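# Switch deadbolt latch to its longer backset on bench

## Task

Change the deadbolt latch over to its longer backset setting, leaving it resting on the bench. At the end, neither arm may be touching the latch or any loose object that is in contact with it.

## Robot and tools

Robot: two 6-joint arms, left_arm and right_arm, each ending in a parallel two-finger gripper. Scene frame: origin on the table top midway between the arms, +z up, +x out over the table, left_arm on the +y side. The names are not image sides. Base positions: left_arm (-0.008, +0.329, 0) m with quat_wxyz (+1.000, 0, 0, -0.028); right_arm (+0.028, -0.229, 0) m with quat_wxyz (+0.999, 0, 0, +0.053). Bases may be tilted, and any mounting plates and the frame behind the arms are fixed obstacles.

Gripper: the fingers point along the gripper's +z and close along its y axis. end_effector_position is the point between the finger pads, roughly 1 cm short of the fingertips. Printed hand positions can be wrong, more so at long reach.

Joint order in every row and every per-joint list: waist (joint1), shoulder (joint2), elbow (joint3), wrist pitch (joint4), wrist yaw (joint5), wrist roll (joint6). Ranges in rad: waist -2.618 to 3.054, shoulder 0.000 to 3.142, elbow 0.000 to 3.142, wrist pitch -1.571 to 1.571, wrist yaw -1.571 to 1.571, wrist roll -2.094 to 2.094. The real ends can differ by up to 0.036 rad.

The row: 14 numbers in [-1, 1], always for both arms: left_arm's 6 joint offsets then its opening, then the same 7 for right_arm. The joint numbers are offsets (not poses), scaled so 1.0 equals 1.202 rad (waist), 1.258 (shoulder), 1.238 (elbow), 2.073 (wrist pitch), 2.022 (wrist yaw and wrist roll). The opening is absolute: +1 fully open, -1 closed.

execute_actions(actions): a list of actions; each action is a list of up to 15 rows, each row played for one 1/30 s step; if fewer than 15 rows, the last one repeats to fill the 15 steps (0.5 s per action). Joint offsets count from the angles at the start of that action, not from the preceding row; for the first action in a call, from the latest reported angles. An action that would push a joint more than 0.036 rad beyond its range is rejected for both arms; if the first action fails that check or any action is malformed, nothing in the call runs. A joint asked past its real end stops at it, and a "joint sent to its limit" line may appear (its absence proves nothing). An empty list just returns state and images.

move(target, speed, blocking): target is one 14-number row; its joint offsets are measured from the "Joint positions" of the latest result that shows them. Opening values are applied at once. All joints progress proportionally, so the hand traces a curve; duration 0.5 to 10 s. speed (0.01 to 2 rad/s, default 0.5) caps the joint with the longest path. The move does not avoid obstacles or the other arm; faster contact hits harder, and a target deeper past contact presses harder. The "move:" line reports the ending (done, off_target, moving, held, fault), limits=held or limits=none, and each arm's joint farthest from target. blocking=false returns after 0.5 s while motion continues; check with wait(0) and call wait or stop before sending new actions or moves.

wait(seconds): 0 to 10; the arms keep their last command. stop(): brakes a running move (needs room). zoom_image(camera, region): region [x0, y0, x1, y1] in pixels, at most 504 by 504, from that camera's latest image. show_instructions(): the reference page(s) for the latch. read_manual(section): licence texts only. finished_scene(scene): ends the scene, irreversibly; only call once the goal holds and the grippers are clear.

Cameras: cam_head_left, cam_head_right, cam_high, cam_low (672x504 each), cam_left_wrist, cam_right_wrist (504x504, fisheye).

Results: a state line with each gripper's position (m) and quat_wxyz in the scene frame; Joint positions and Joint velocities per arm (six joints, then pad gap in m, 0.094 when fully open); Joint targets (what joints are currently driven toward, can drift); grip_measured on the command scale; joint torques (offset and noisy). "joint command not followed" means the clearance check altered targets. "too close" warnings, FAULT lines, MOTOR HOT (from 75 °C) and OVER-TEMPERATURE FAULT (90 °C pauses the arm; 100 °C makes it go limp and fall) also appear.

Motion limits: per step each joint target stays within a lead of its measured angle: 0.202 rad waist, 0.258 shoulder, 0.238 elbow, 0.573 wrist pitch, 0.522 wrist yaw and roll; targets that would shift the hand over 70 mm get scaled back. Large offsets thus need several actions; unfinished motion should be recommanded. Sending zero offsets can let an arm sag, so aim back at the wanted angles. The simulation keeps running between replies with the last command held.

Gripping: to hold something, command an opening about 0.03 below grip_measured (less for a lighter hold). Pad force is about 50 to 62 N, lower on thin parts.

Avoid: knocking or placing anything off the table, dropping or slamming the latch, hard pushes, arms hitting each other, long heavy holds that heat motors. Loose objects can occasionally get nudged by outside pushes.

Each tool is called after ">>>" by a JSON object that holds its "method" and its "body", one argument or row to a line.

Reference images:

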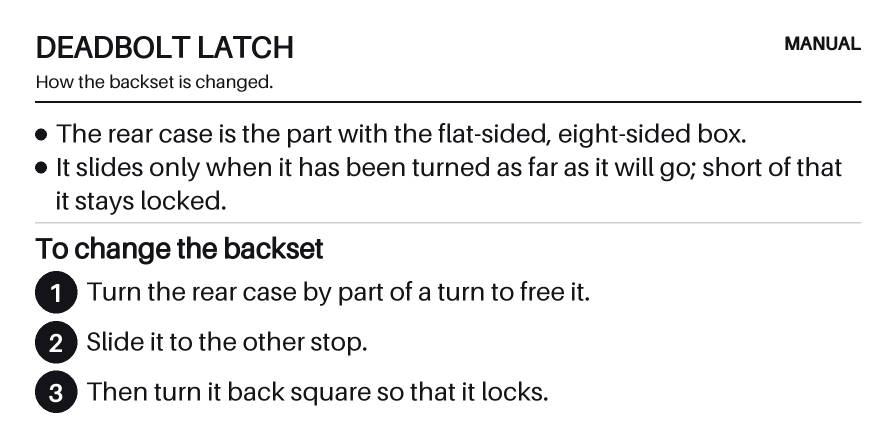

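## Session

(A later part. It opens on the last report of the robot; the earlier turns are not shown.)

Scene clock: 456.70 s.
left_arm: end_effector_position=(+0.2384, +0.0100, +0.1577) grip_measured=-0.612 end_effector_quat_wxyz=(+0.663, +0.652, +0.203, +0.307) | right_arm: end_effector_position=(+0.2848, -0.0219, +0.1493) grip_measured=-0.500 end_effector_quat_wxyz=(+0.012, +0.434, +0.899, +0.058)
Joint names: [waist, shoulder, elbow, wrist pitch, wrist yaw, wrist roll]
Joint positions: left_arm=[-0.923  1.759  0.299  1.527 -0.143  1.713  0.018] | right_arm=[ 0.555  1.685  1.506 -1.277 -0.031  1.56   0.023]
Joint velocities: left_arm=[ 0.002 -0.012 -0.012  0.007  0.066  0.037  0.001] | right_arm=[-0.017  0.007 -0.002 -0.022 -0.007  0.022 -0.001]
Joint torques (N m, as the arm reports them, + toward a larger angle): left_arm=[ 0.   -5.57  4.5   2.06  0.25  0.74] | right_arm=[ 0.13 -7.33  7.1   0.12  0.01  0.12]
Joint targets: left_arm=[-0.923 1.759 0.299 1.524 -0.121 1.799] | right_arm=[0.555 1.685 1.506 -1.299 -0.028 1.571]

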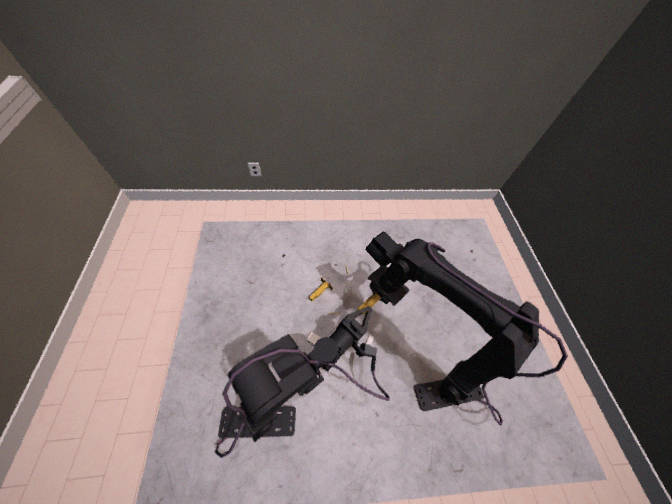

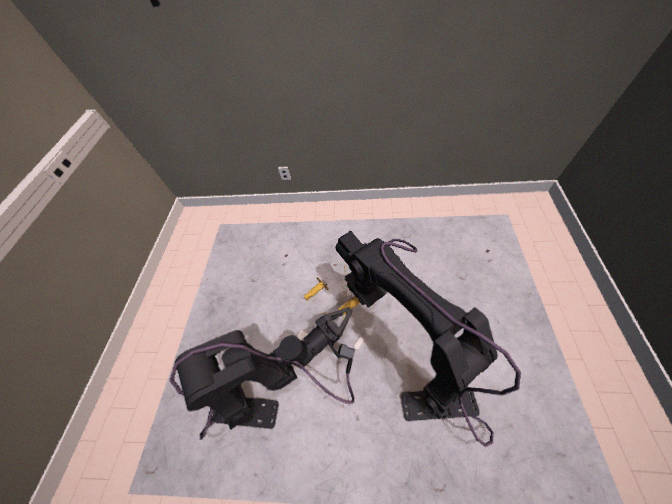

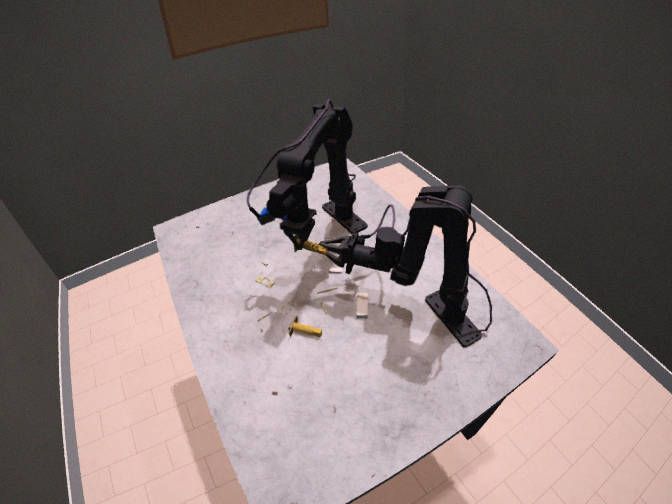

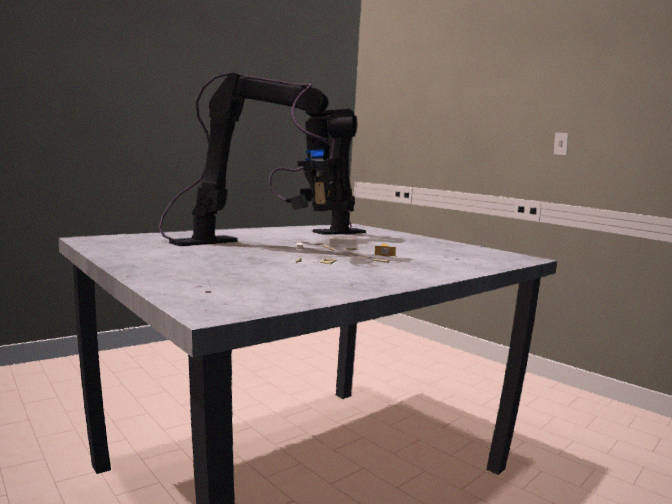

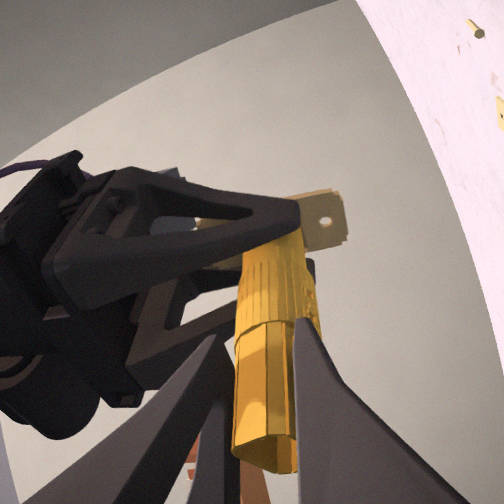

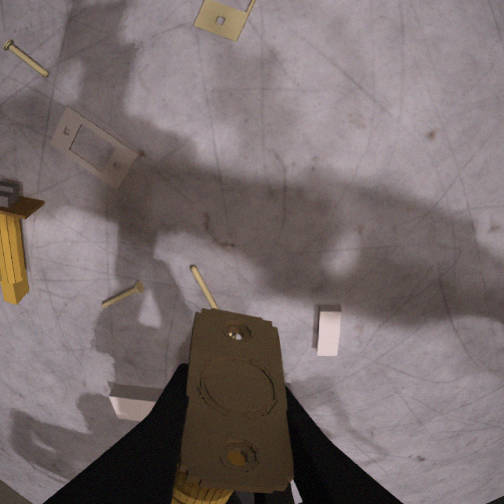

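>>> {"method": "execute_actions", "body": {
  "actions": [
    [[0,-0.02,-0.025,0,0,0.02,-0.8,-0.02,0,0.01,0,0.08,0,-0.7]],
    [[0,-0.035,-0.04,0,0,0.02,-0.8,-0.04,0,0.02,0,0.15,0,-0.7]],
    [[0,-0.05,-0.06,0.01,0,0.02,-0.8,-0.055,0,0.02,0,0.2,0,-0.7]]
  ]
}}

Scene clock: 464.27 s.
left_arm: end_effector_position=(+0.2366, +0.0130, +0.1594) grip_measured=-0.612 end_effector_quat_wxyz=(+0.660, +0.655, +0.206, +0.304) | right_arm: end_effector_position=(+0.2889, -0.0244, +0.1496) grip_measured=-0.497 end_effector_quat_wxyz=(+0.044, +0.420, +0.905, +0.045)
Joint names: [waist, shoulder, elbow, wrist pitch, wrist yaw, wrist roll]
Joint positions: left_arm=[-0.923  1.721  0.288  1.491 -0.145  1.705  0.018] | right_arm=[ 0.579  1.685  1.506 -1.271  0.04   1.55   0.024]
Joint velocities: left_arm=[ 0.002 -0.012 -0.002 -0.007 -0.066 -0.037 -0.001] | right_arm=[ 0.007  0.002 -0.007  0.022 -0.066 -0.037 -0.   ]
Joint torques (N m, as the arm reports them, + toward a larger angle): left_arm=[-0.04 -8.52 -0.74  2.51 -0.03  0.34] | right_arm=[-6.16 -7.5   9.12  0.39  3.4   0.03]
Joint targets: left_arm=[-0.923 1.683 0.223 1.532 -0.148 1.745] | right_arm=[0.496 1.685 1.531 -1.271 0.416 1.552]

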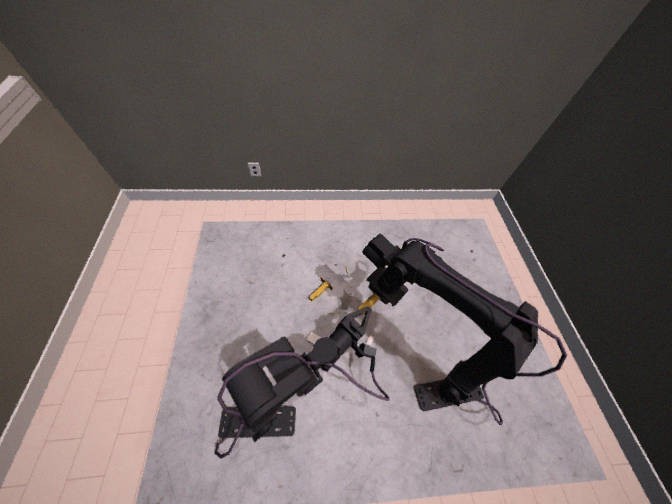

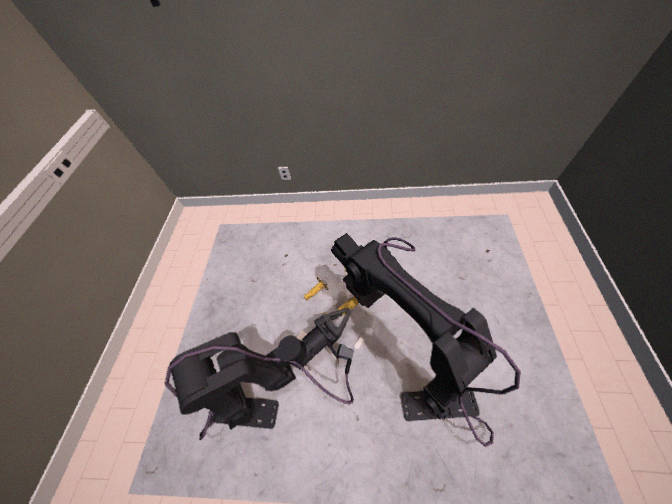

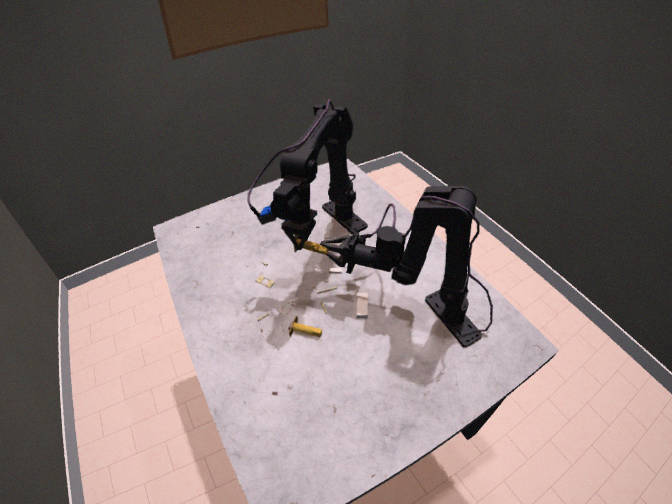

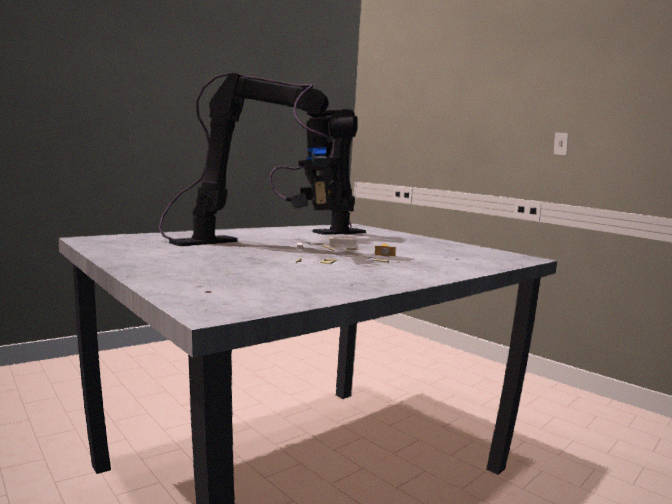

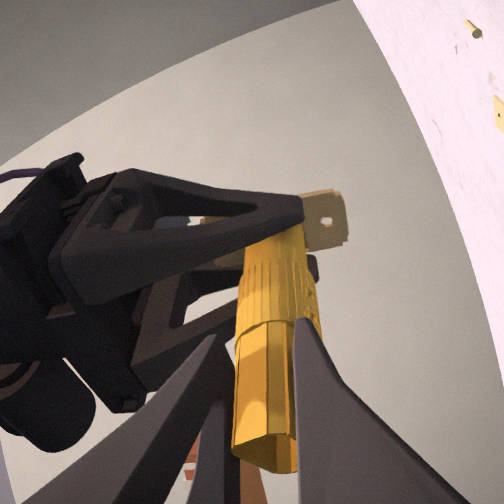

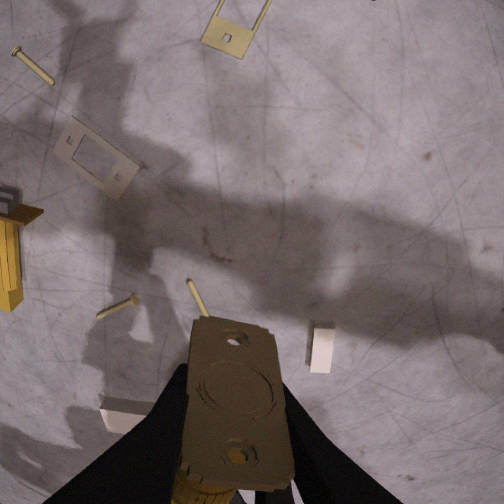

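>>> {"method": "execute_actions", "body": {
  "actions": [
    [[0,0,0.01,0,0,0.02,-0.8,0,0,0.01,0,0,0,-0.7]],
    [[0,0.02,0.04,0,0,0.02,-0.8,0.01,0,0.01,0,-0.05,0,-0.7]],
    [[0,0.035,0.06,0,0,0.02,-0.8,0.02,0,0.01,0,-0.1,0,-0.7]],
    [[0,0.045,0.075,0,0,0.02,-0.8,0.03,0,0.01,0,-0.14,0,-0.7]]
  ]
}}

Scene clock: 478.33 s.
left_arm: end_effector_position=(+0.2566, +0.0091, +0.1599) grip_measured=-0.612 end_effector_quat_wxyz=(+0.651, +0.640, +0.228, +0.337) | right_arm: end_effector_position=(+0.2989, -0.0138, +0.1518) grip_measured=-0.497 end_effector_quat_wxyz=(+0.023, +0.424, +0.901, +0.089)
Joint names: [waist, shoulder, elbow, wrist pitch, wrist yaw, wrist roll]
Joint positions: left_arm=[-0.923  1.795  0.354  1.519 -0.227  1.724  0.018] | right_arm=[ 0.542  1.685  1.506 -1.212 -0.042  1.531  0.024]
Joint velocities: left_arm=[ 0.012 -0.022 -0.012 -0.022 -0.022 -0.037  0.001] | right_arm=[-0.017  0.007 -0.007  0.007 -0.066  0.037 -0.001]
Joint torques (N m, as the arm reports them, + toward a larger angle): left_arm=[-0.05 -4.43  9.91  1.87  0.31  0.27] | right_arm=[ 4.23 -7.52  8.36  0.22 -2.35  0.14]
Joint targets: left_arm=[-0.923 1.814 0.417 1.500 -0.191 1.755] | right_arm=[0.603 1.685 1.518 -1.236 -0.303 1.545]

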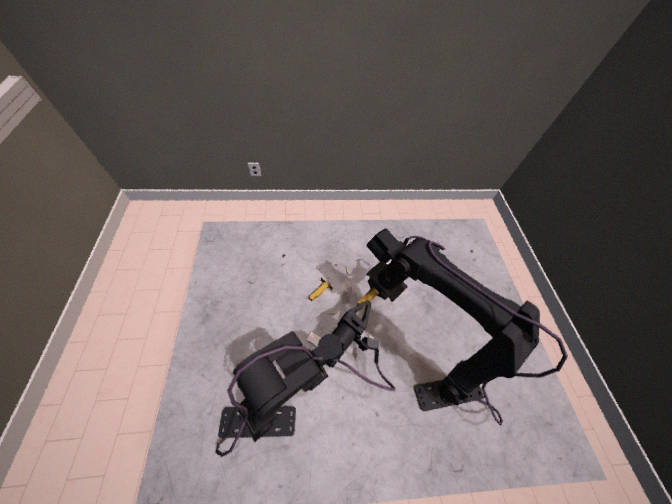

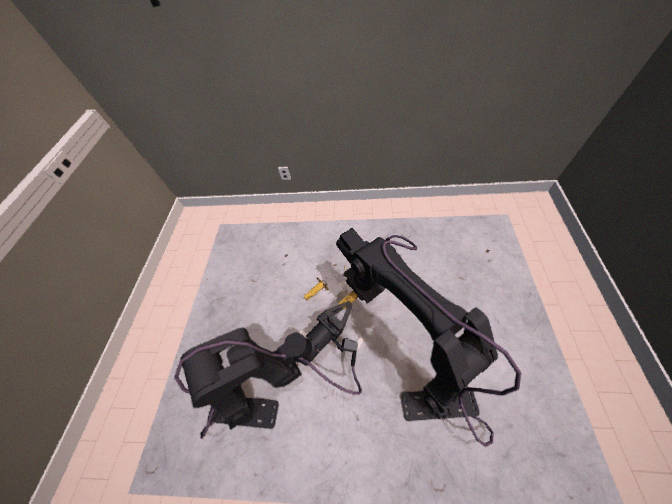

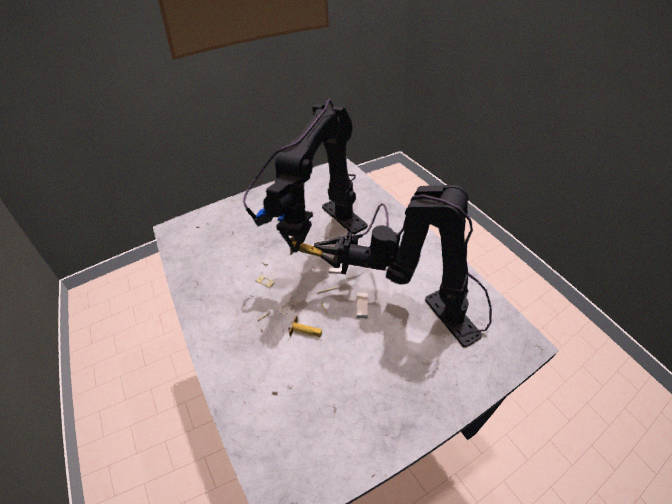

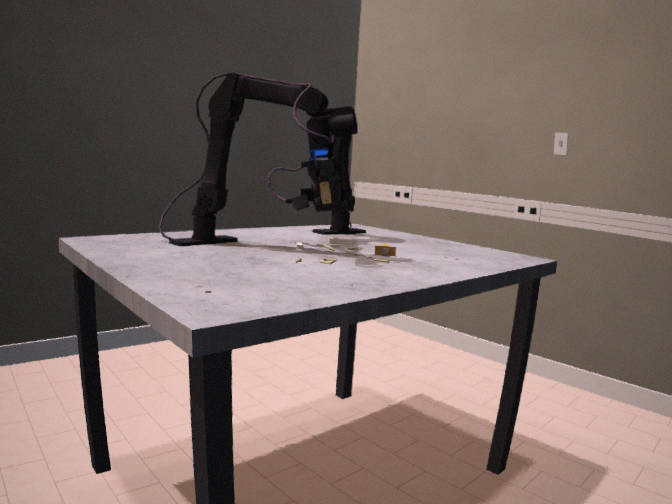

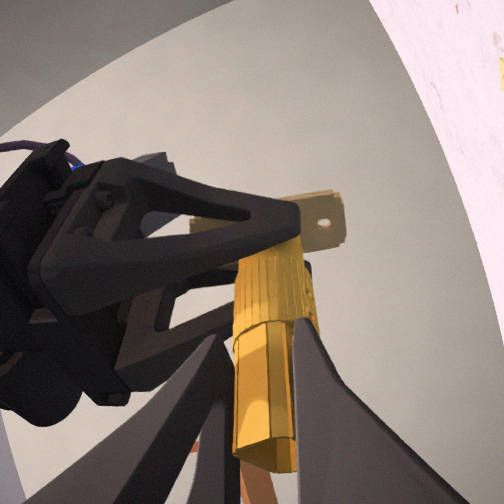

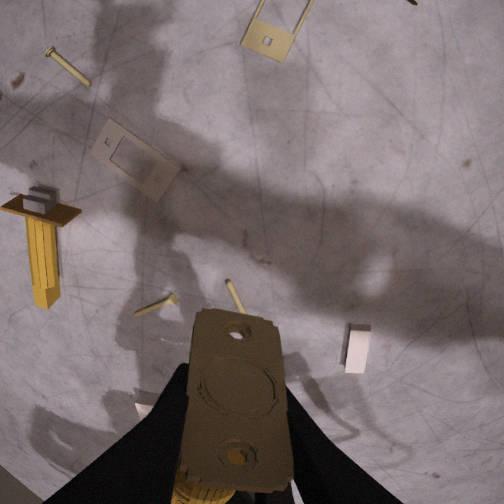

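>>> {"method": "execute_actions", "body": {
  "actions": [
    [[0,0,0,0,0,0,-0.8,0,0,0.01,0,0,0,-0.7]],
    [[0,-0.01,0,0,0.04,-0.05,-0.3,0,0,0.01,-0.045,0.01,0.015,-0.7]],
    [[0,-0.02,-0.02,0,0.1,-0.11,-0.3,0,0,0.02,-0.095,0.025,0.03,-0.7]],
    [[0,-0.02,-0.02,0,0,0,-0.3,0,0,0,0,0,0,-0.7]]
  ]
}}

Scene clock: 493.57 s.
left_arm: end_effector_position=(+0.2189, -0.0156, +0.1531) grip_measured=-0.302 end_effector_quat_wxyz=(+0.710, +0.646, +0.232, +0.156) | right_arm: end_effector_position=(+0.2549, -0.0589, +0.1485) grip_measured=-0.497 end_effector_quat_wxyz=(-0.013, +0.456, +0.889, -0.034)
Joint names: [waist, shoulder, elbow, wrist pitch, wrist yaw, wrist roll]
Joint positions: left_arm=[-0.921  1.795  0.331  1.521  0.032  1.44   0.033] | right_arm=[ 0.539  1.685  1.507 -1.465  0.006  1.592  0.024]
Joint velocities: left_arm=[-0.002 -0.032  0.012  0.022 -0.051  0.007 -0.001] | right_arm=[-0.017 -0.022 -0.007 -0.007  0.022 -0.022  0.001]
Joint torques (N m, as the arm reports them, + toward a larger angle): left_arm=[-0.07 -8.02  3.32  2.09 -0.01 -0.03] | right_arm=[-0.01 -7.08  6.94 -0.01  0.02  0.03]
Joint targets: left_arm=[-0.921 1.769 0.317 1.520 0.031 1.440] | right_arm=[0.539 1.685 1.507 -1.465 0.006 1.592]

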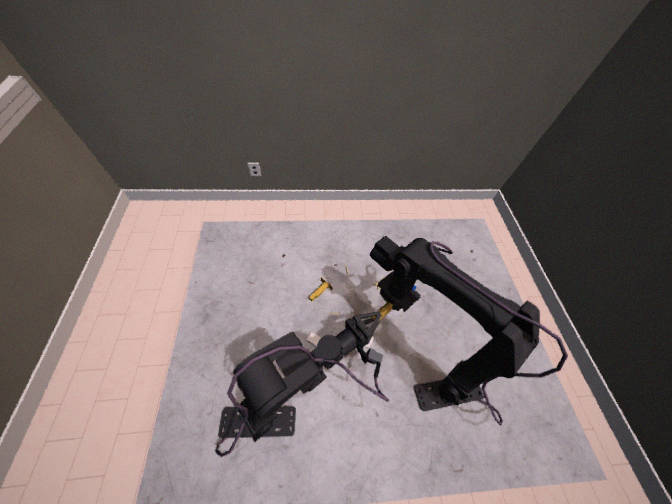

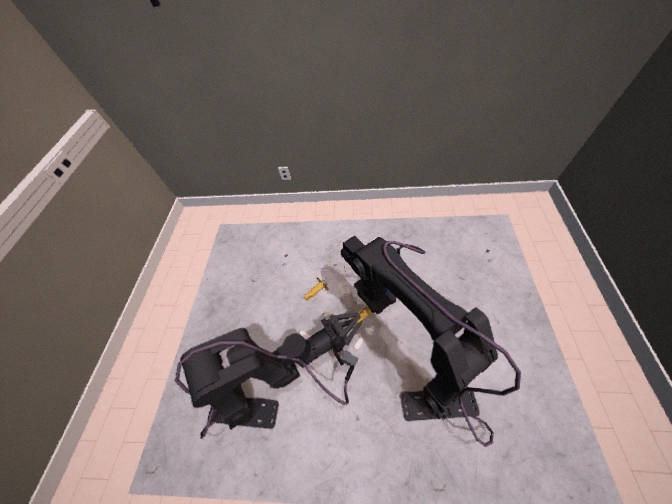

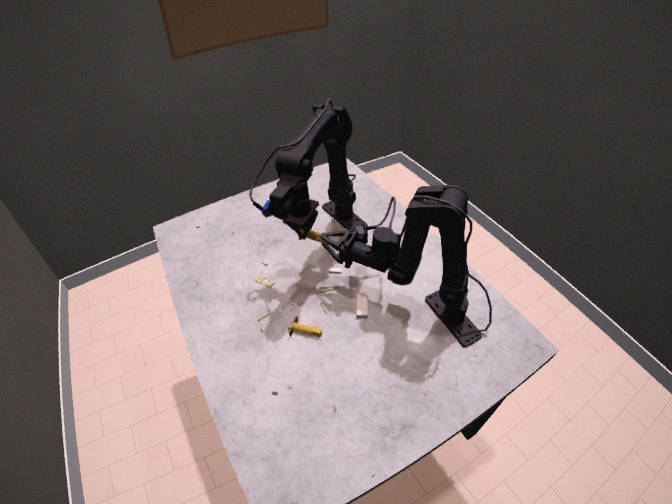

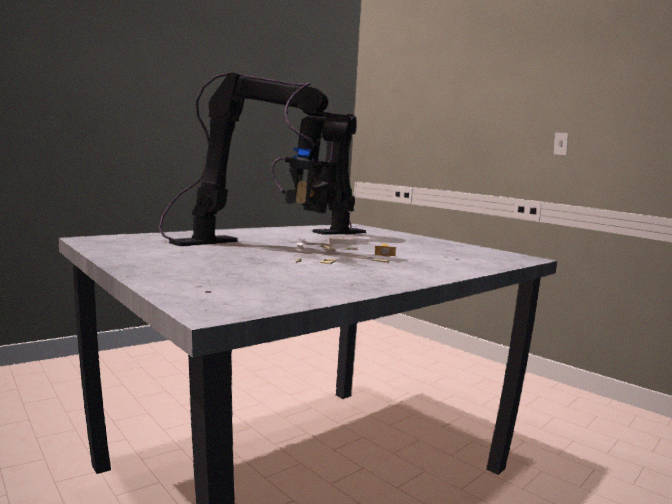

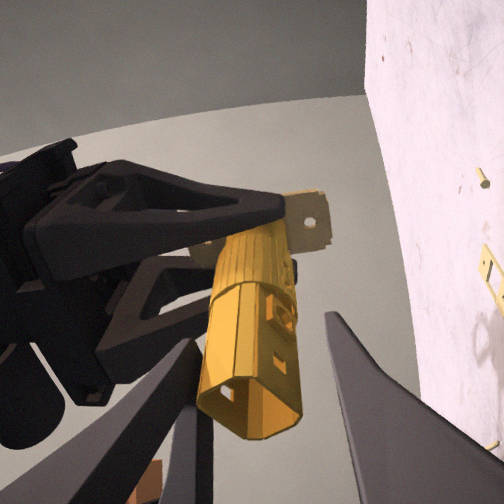

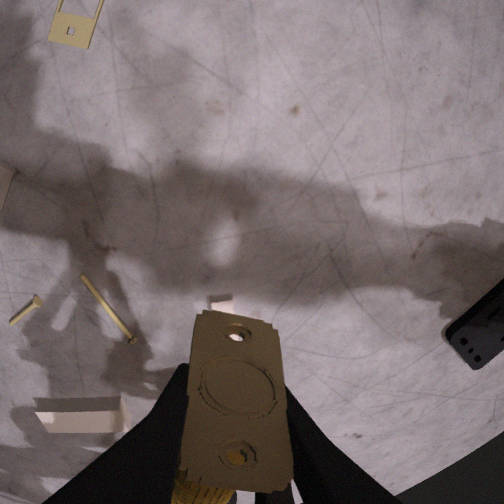

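>>> {"method": "execute_actions", "body": {
  "actions": [
    [[0,-0.03,-0.03,0,-0.025,0,-0.3,0,-0.01,0.02,0.03,0,0,-0.7]],
    [[0,0,0.01,0,0,0,-0.3,0,0,0.01,0,0,0,-0.7]]
  ]
}}

>>> {"method": "zoom_image", "body": {
  "camera": "cam_left_wrist",
  "region": [150,170,400,470]
}}

Scene clock: 502.40 s.
left_arm: end_effector_position=(+0.2220, -0.0068, +0.1520) grip_measured=-0.302 end_effector_quat_wxyz=(+0.705, +0.643, +0.248, +0.169) | right_arm: end_effector_position=(+0.2662, -0.0504, +0.1479) grip_measured=-0.497 end_effector_quat_wxyz=(-0.001, +0.456, +0.890, -0.008)
Joint names: [waist, shoulder, elbow, wrist pitch, wrist yaw, wrist roll]
Joint positions: left_arm=[-0.921  1.778  0.309  1.521 -0.011  1.44   0.033] | right_arm=[ 0.539  1.685  1.507 -1.408  0.006  1.592  0.024]
Joint velocities: left_arm=[ 0.012  0.007 -0.027  0.037 -0.037  0.037 -0.001] | right_arm=[ 0.012 -0.007 -0.017 -0.051  0.066  0.022  0.   ]
Joint torques (N m, as the arm reports them, + toward a larger angle): left_arm=[-0.03 -5.73  5.51  2.1  -0.01 -0.04] | right_arm=[-0.01 -7.07  7.93  0.1   0.    0.  ]
Joint targets: left_arm=[-0.921 1.778 0.321 1.521 -0.011 1.440] | right_arm=[0.539 1.685 1.519 -1.408 0.006 1.592]

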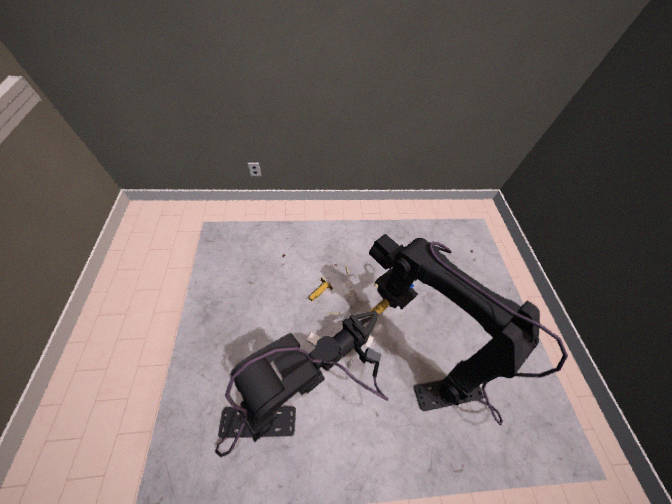

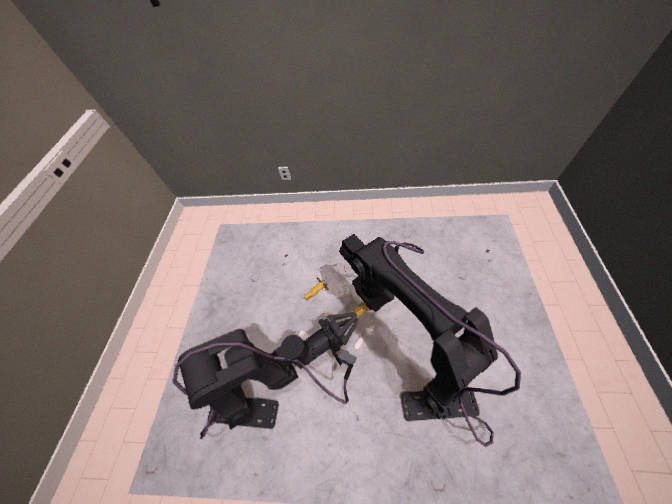

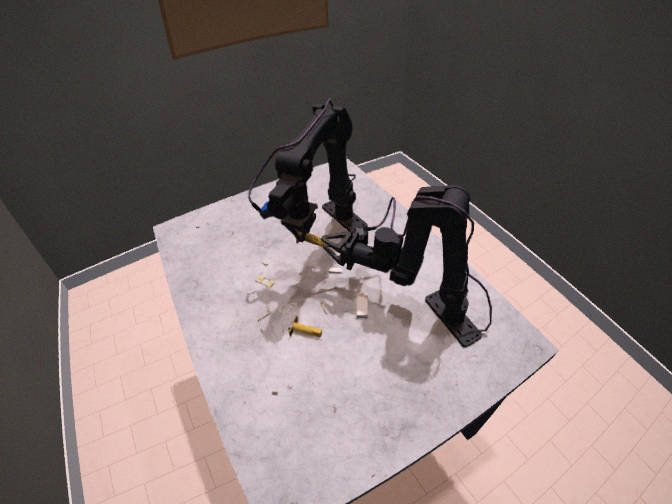

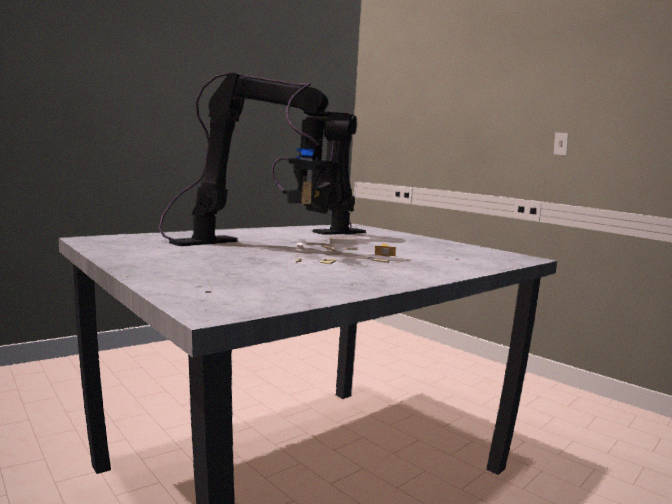

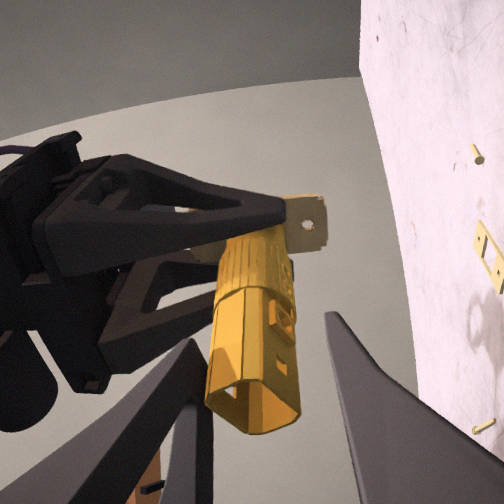

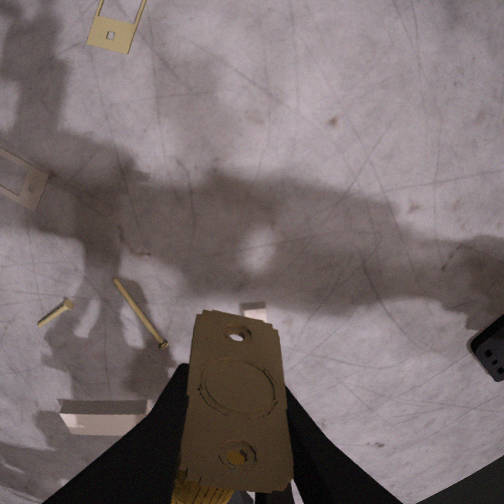

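Region (150, 170, 400, 470) of cam_left_wrist's 504x504 image, scaled by 1.680, with more detail than that image has.

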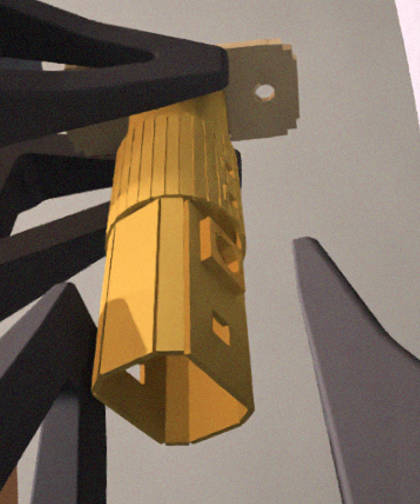

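>>> {"method": "execute_actions", "body": {
  "actions": [
    [[0,0,0.01,0,0,-0.19,-0.3,0,0,0.01,0,0,0,-0.7]],
    [[0,0,0,0,0,0,-0.75,0,0,0,0,0,0,-0.7]],
    [[0,0,0,0,0,0.03,-0.75,0,0,0,0,0,0,-0.7]]
  ]
}}

Scene clock: 522.77 s.
left_arm: end_effector_position=(+0.2234, -0.0057, +0.1541) grip_measured=-0.653 end_effector_quat_wxyz=(+0.726, +0.590, +0.350, +0.057) | right_arm: end_effector_position=(+0.2659, -0.0506, +0.1479) grip_measured=-0.497 end_effector_quat_wxyz=(-0.001, +0.456, +0.890, -0.009)
Joint names: [waist, shoulder, elbow, wrist pitch, wrist yaw, wrist roll]
Joint positions: left_arm=[-0.921  1.778  0.309  1.529 -0.02   1.115  0.016] | right_arm=[ 0.539  1.685  1.507 -1.409  0.006  1.592  0.024]
Joint velocities: left_arm=[-0.007 -0.017 -0.002 -0.081 -0.051  0.051  0.   ] | right_arm=[-0.012 -0.022 -0.007  0.022  0.007  0.007 -0.   ]
Joint torques (N m, as the arm reports them, + toward a larger angle): left_arm=[ 0.   -5.73  4.49  2.09  0.04  0.24] | right_arm=[-0.13 -7.02  7.04  0.09  0.   -0.03]
Joint targets: left_arm=[-0.921 1.778 0.309 1.529 -0.016 1.145] | right_arm=[0.539 1.685 1.507 -1.411 0.006 1.592]

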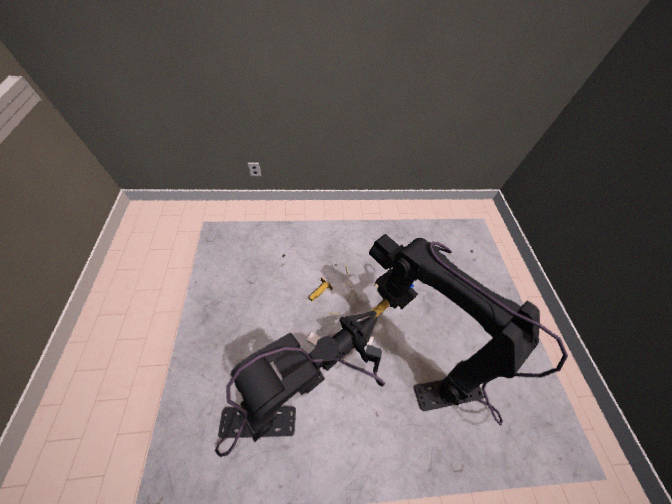

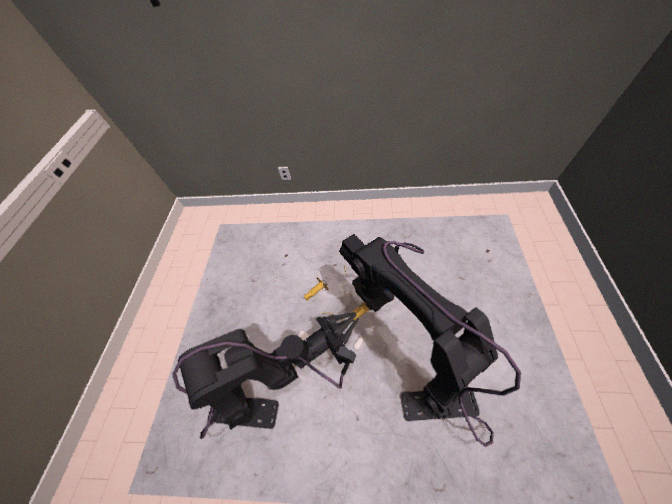

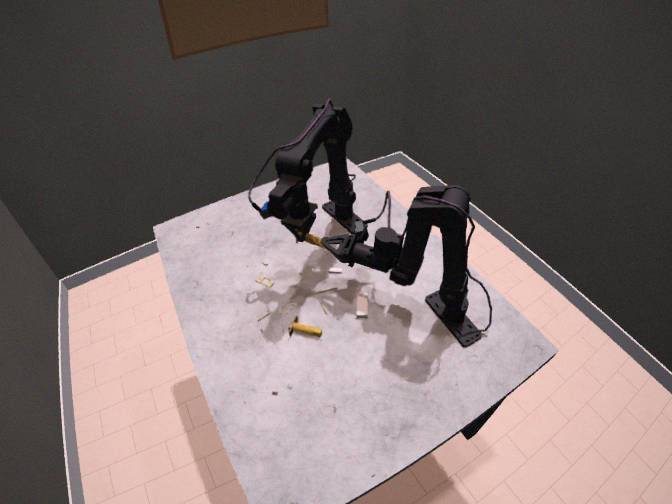

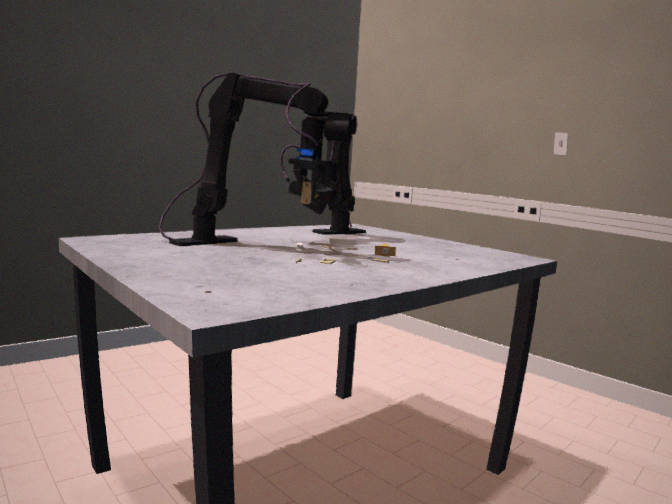

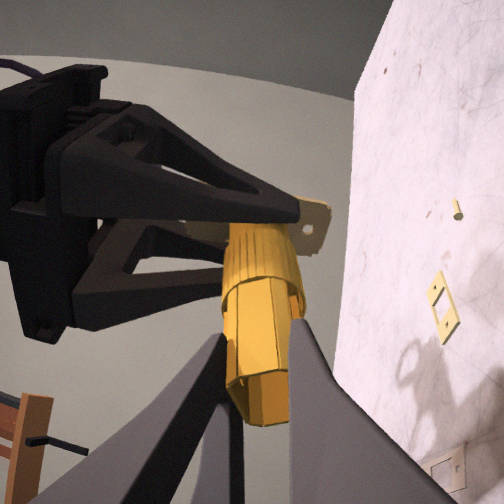

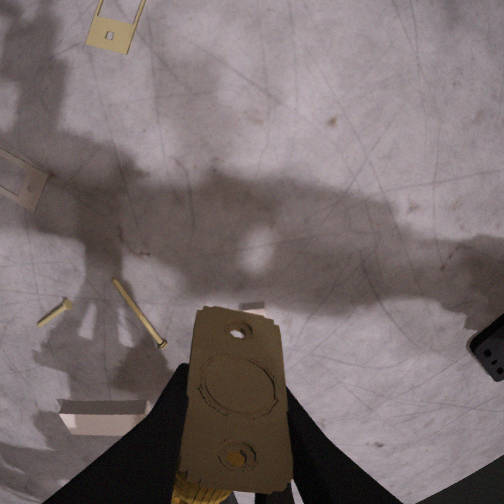

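>>> {"method": "execute_actions", "body": {
  "actions": [
    [[0,-0.02,-0.025,0,0,0.025,-0.8,-0.01,0,0.01,0,0.04,0,-0.7]],
    [[0,-0.035,-0.045,0,0,0.025,-0.8,-0.02,0,0.02,0,0.08,0,-0.7]],
    [[0,-0.05,-0.065,0.01,0,0.025,-0.8,-0.03,0,0.02,0,0.12,0,-0.7]]
  ]
}}

Scene clock: 530.63 s.
left_arm: end_effector_position=(+0.2176, +0.0062, +0.1567) grip_measured=-0.655 end_effector_quat_wxyz=(+0.724, +0.596, +0.340, +0.077) | right_arm: end_effector_position=(+0.2673, -0.0479, +0.1479) grip_measured=-0.497 end_effector_quat_wxyz=(+0.011, +0.448, +0.894, -0.009)
Joint names: [waist, shoulder, elbow, wrist pitch, wrist yaw, wrist roll]
Joint positions: left_arm=[-0.921  1.726  0.259  1.526 -0.031  1.16   0.016] | right_arm=[ 0.557  1.685  1.507 -1.398  0.027  1.591  0.024]
Joint velocities: left_arm=[-0.012 -0.002  0.012  0.066 -0.081 -0.051 -0.   ] | right_arm=[-0.002  0.002  0.002  0.022 -0.081  0.007 -0.001]
Joint torques (N m, as the arm reports them, + toward a larger angle): left_arm=[ 0.01 -7.66  0.    2.36  0.01  0.3 ] | right_arm=[-3.9  -7.08  8.95  0.03  2.19  0.04]
Joint targets: left_arm=[-0.921 1.695 0.206 1.551 -0.027 1.195] | right_arm=[0.504 1.685 1.531 -1.405 0.271 1.592]

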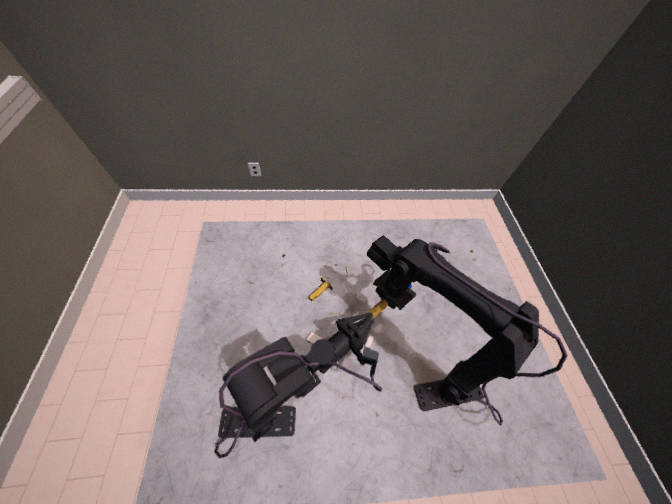

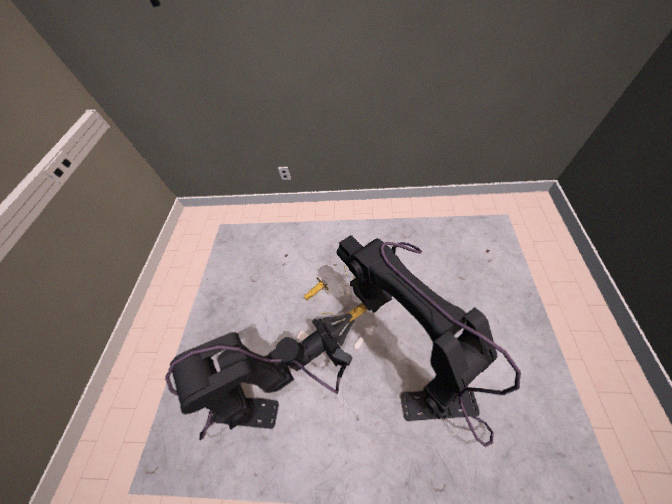

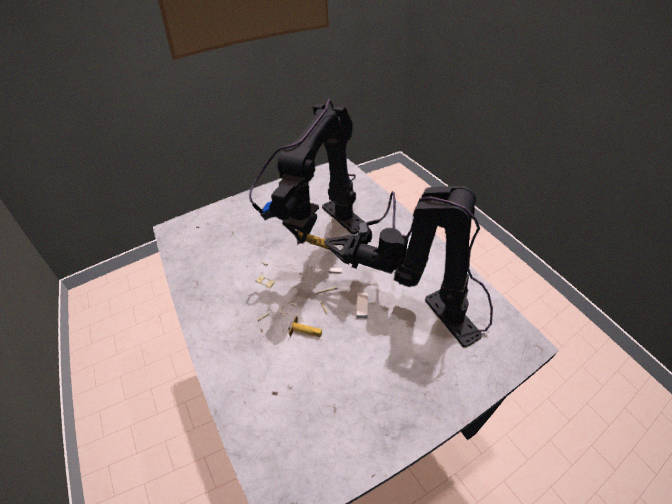

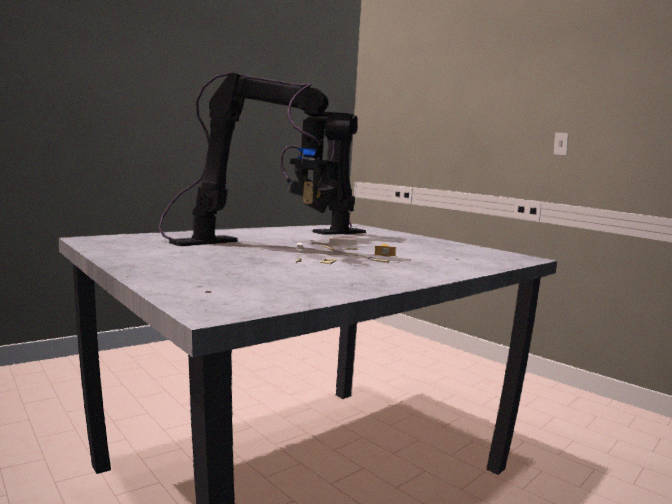

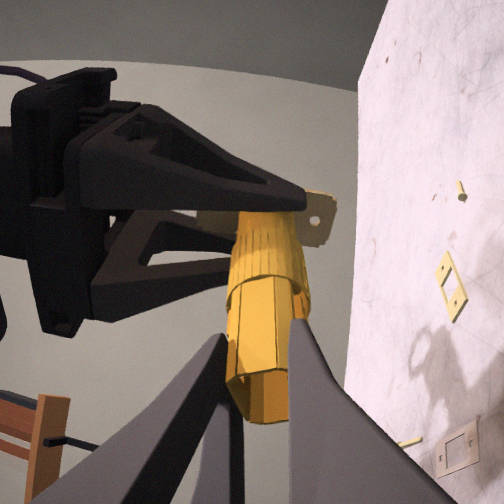

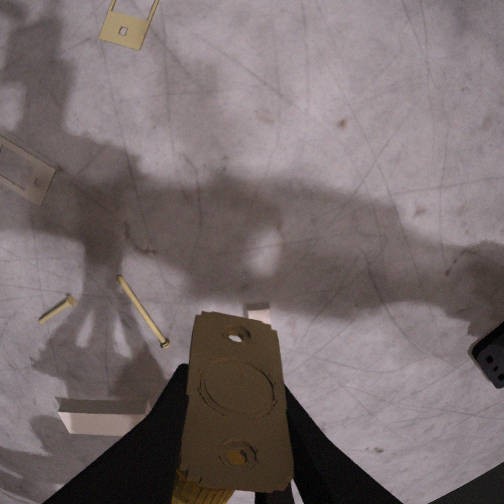

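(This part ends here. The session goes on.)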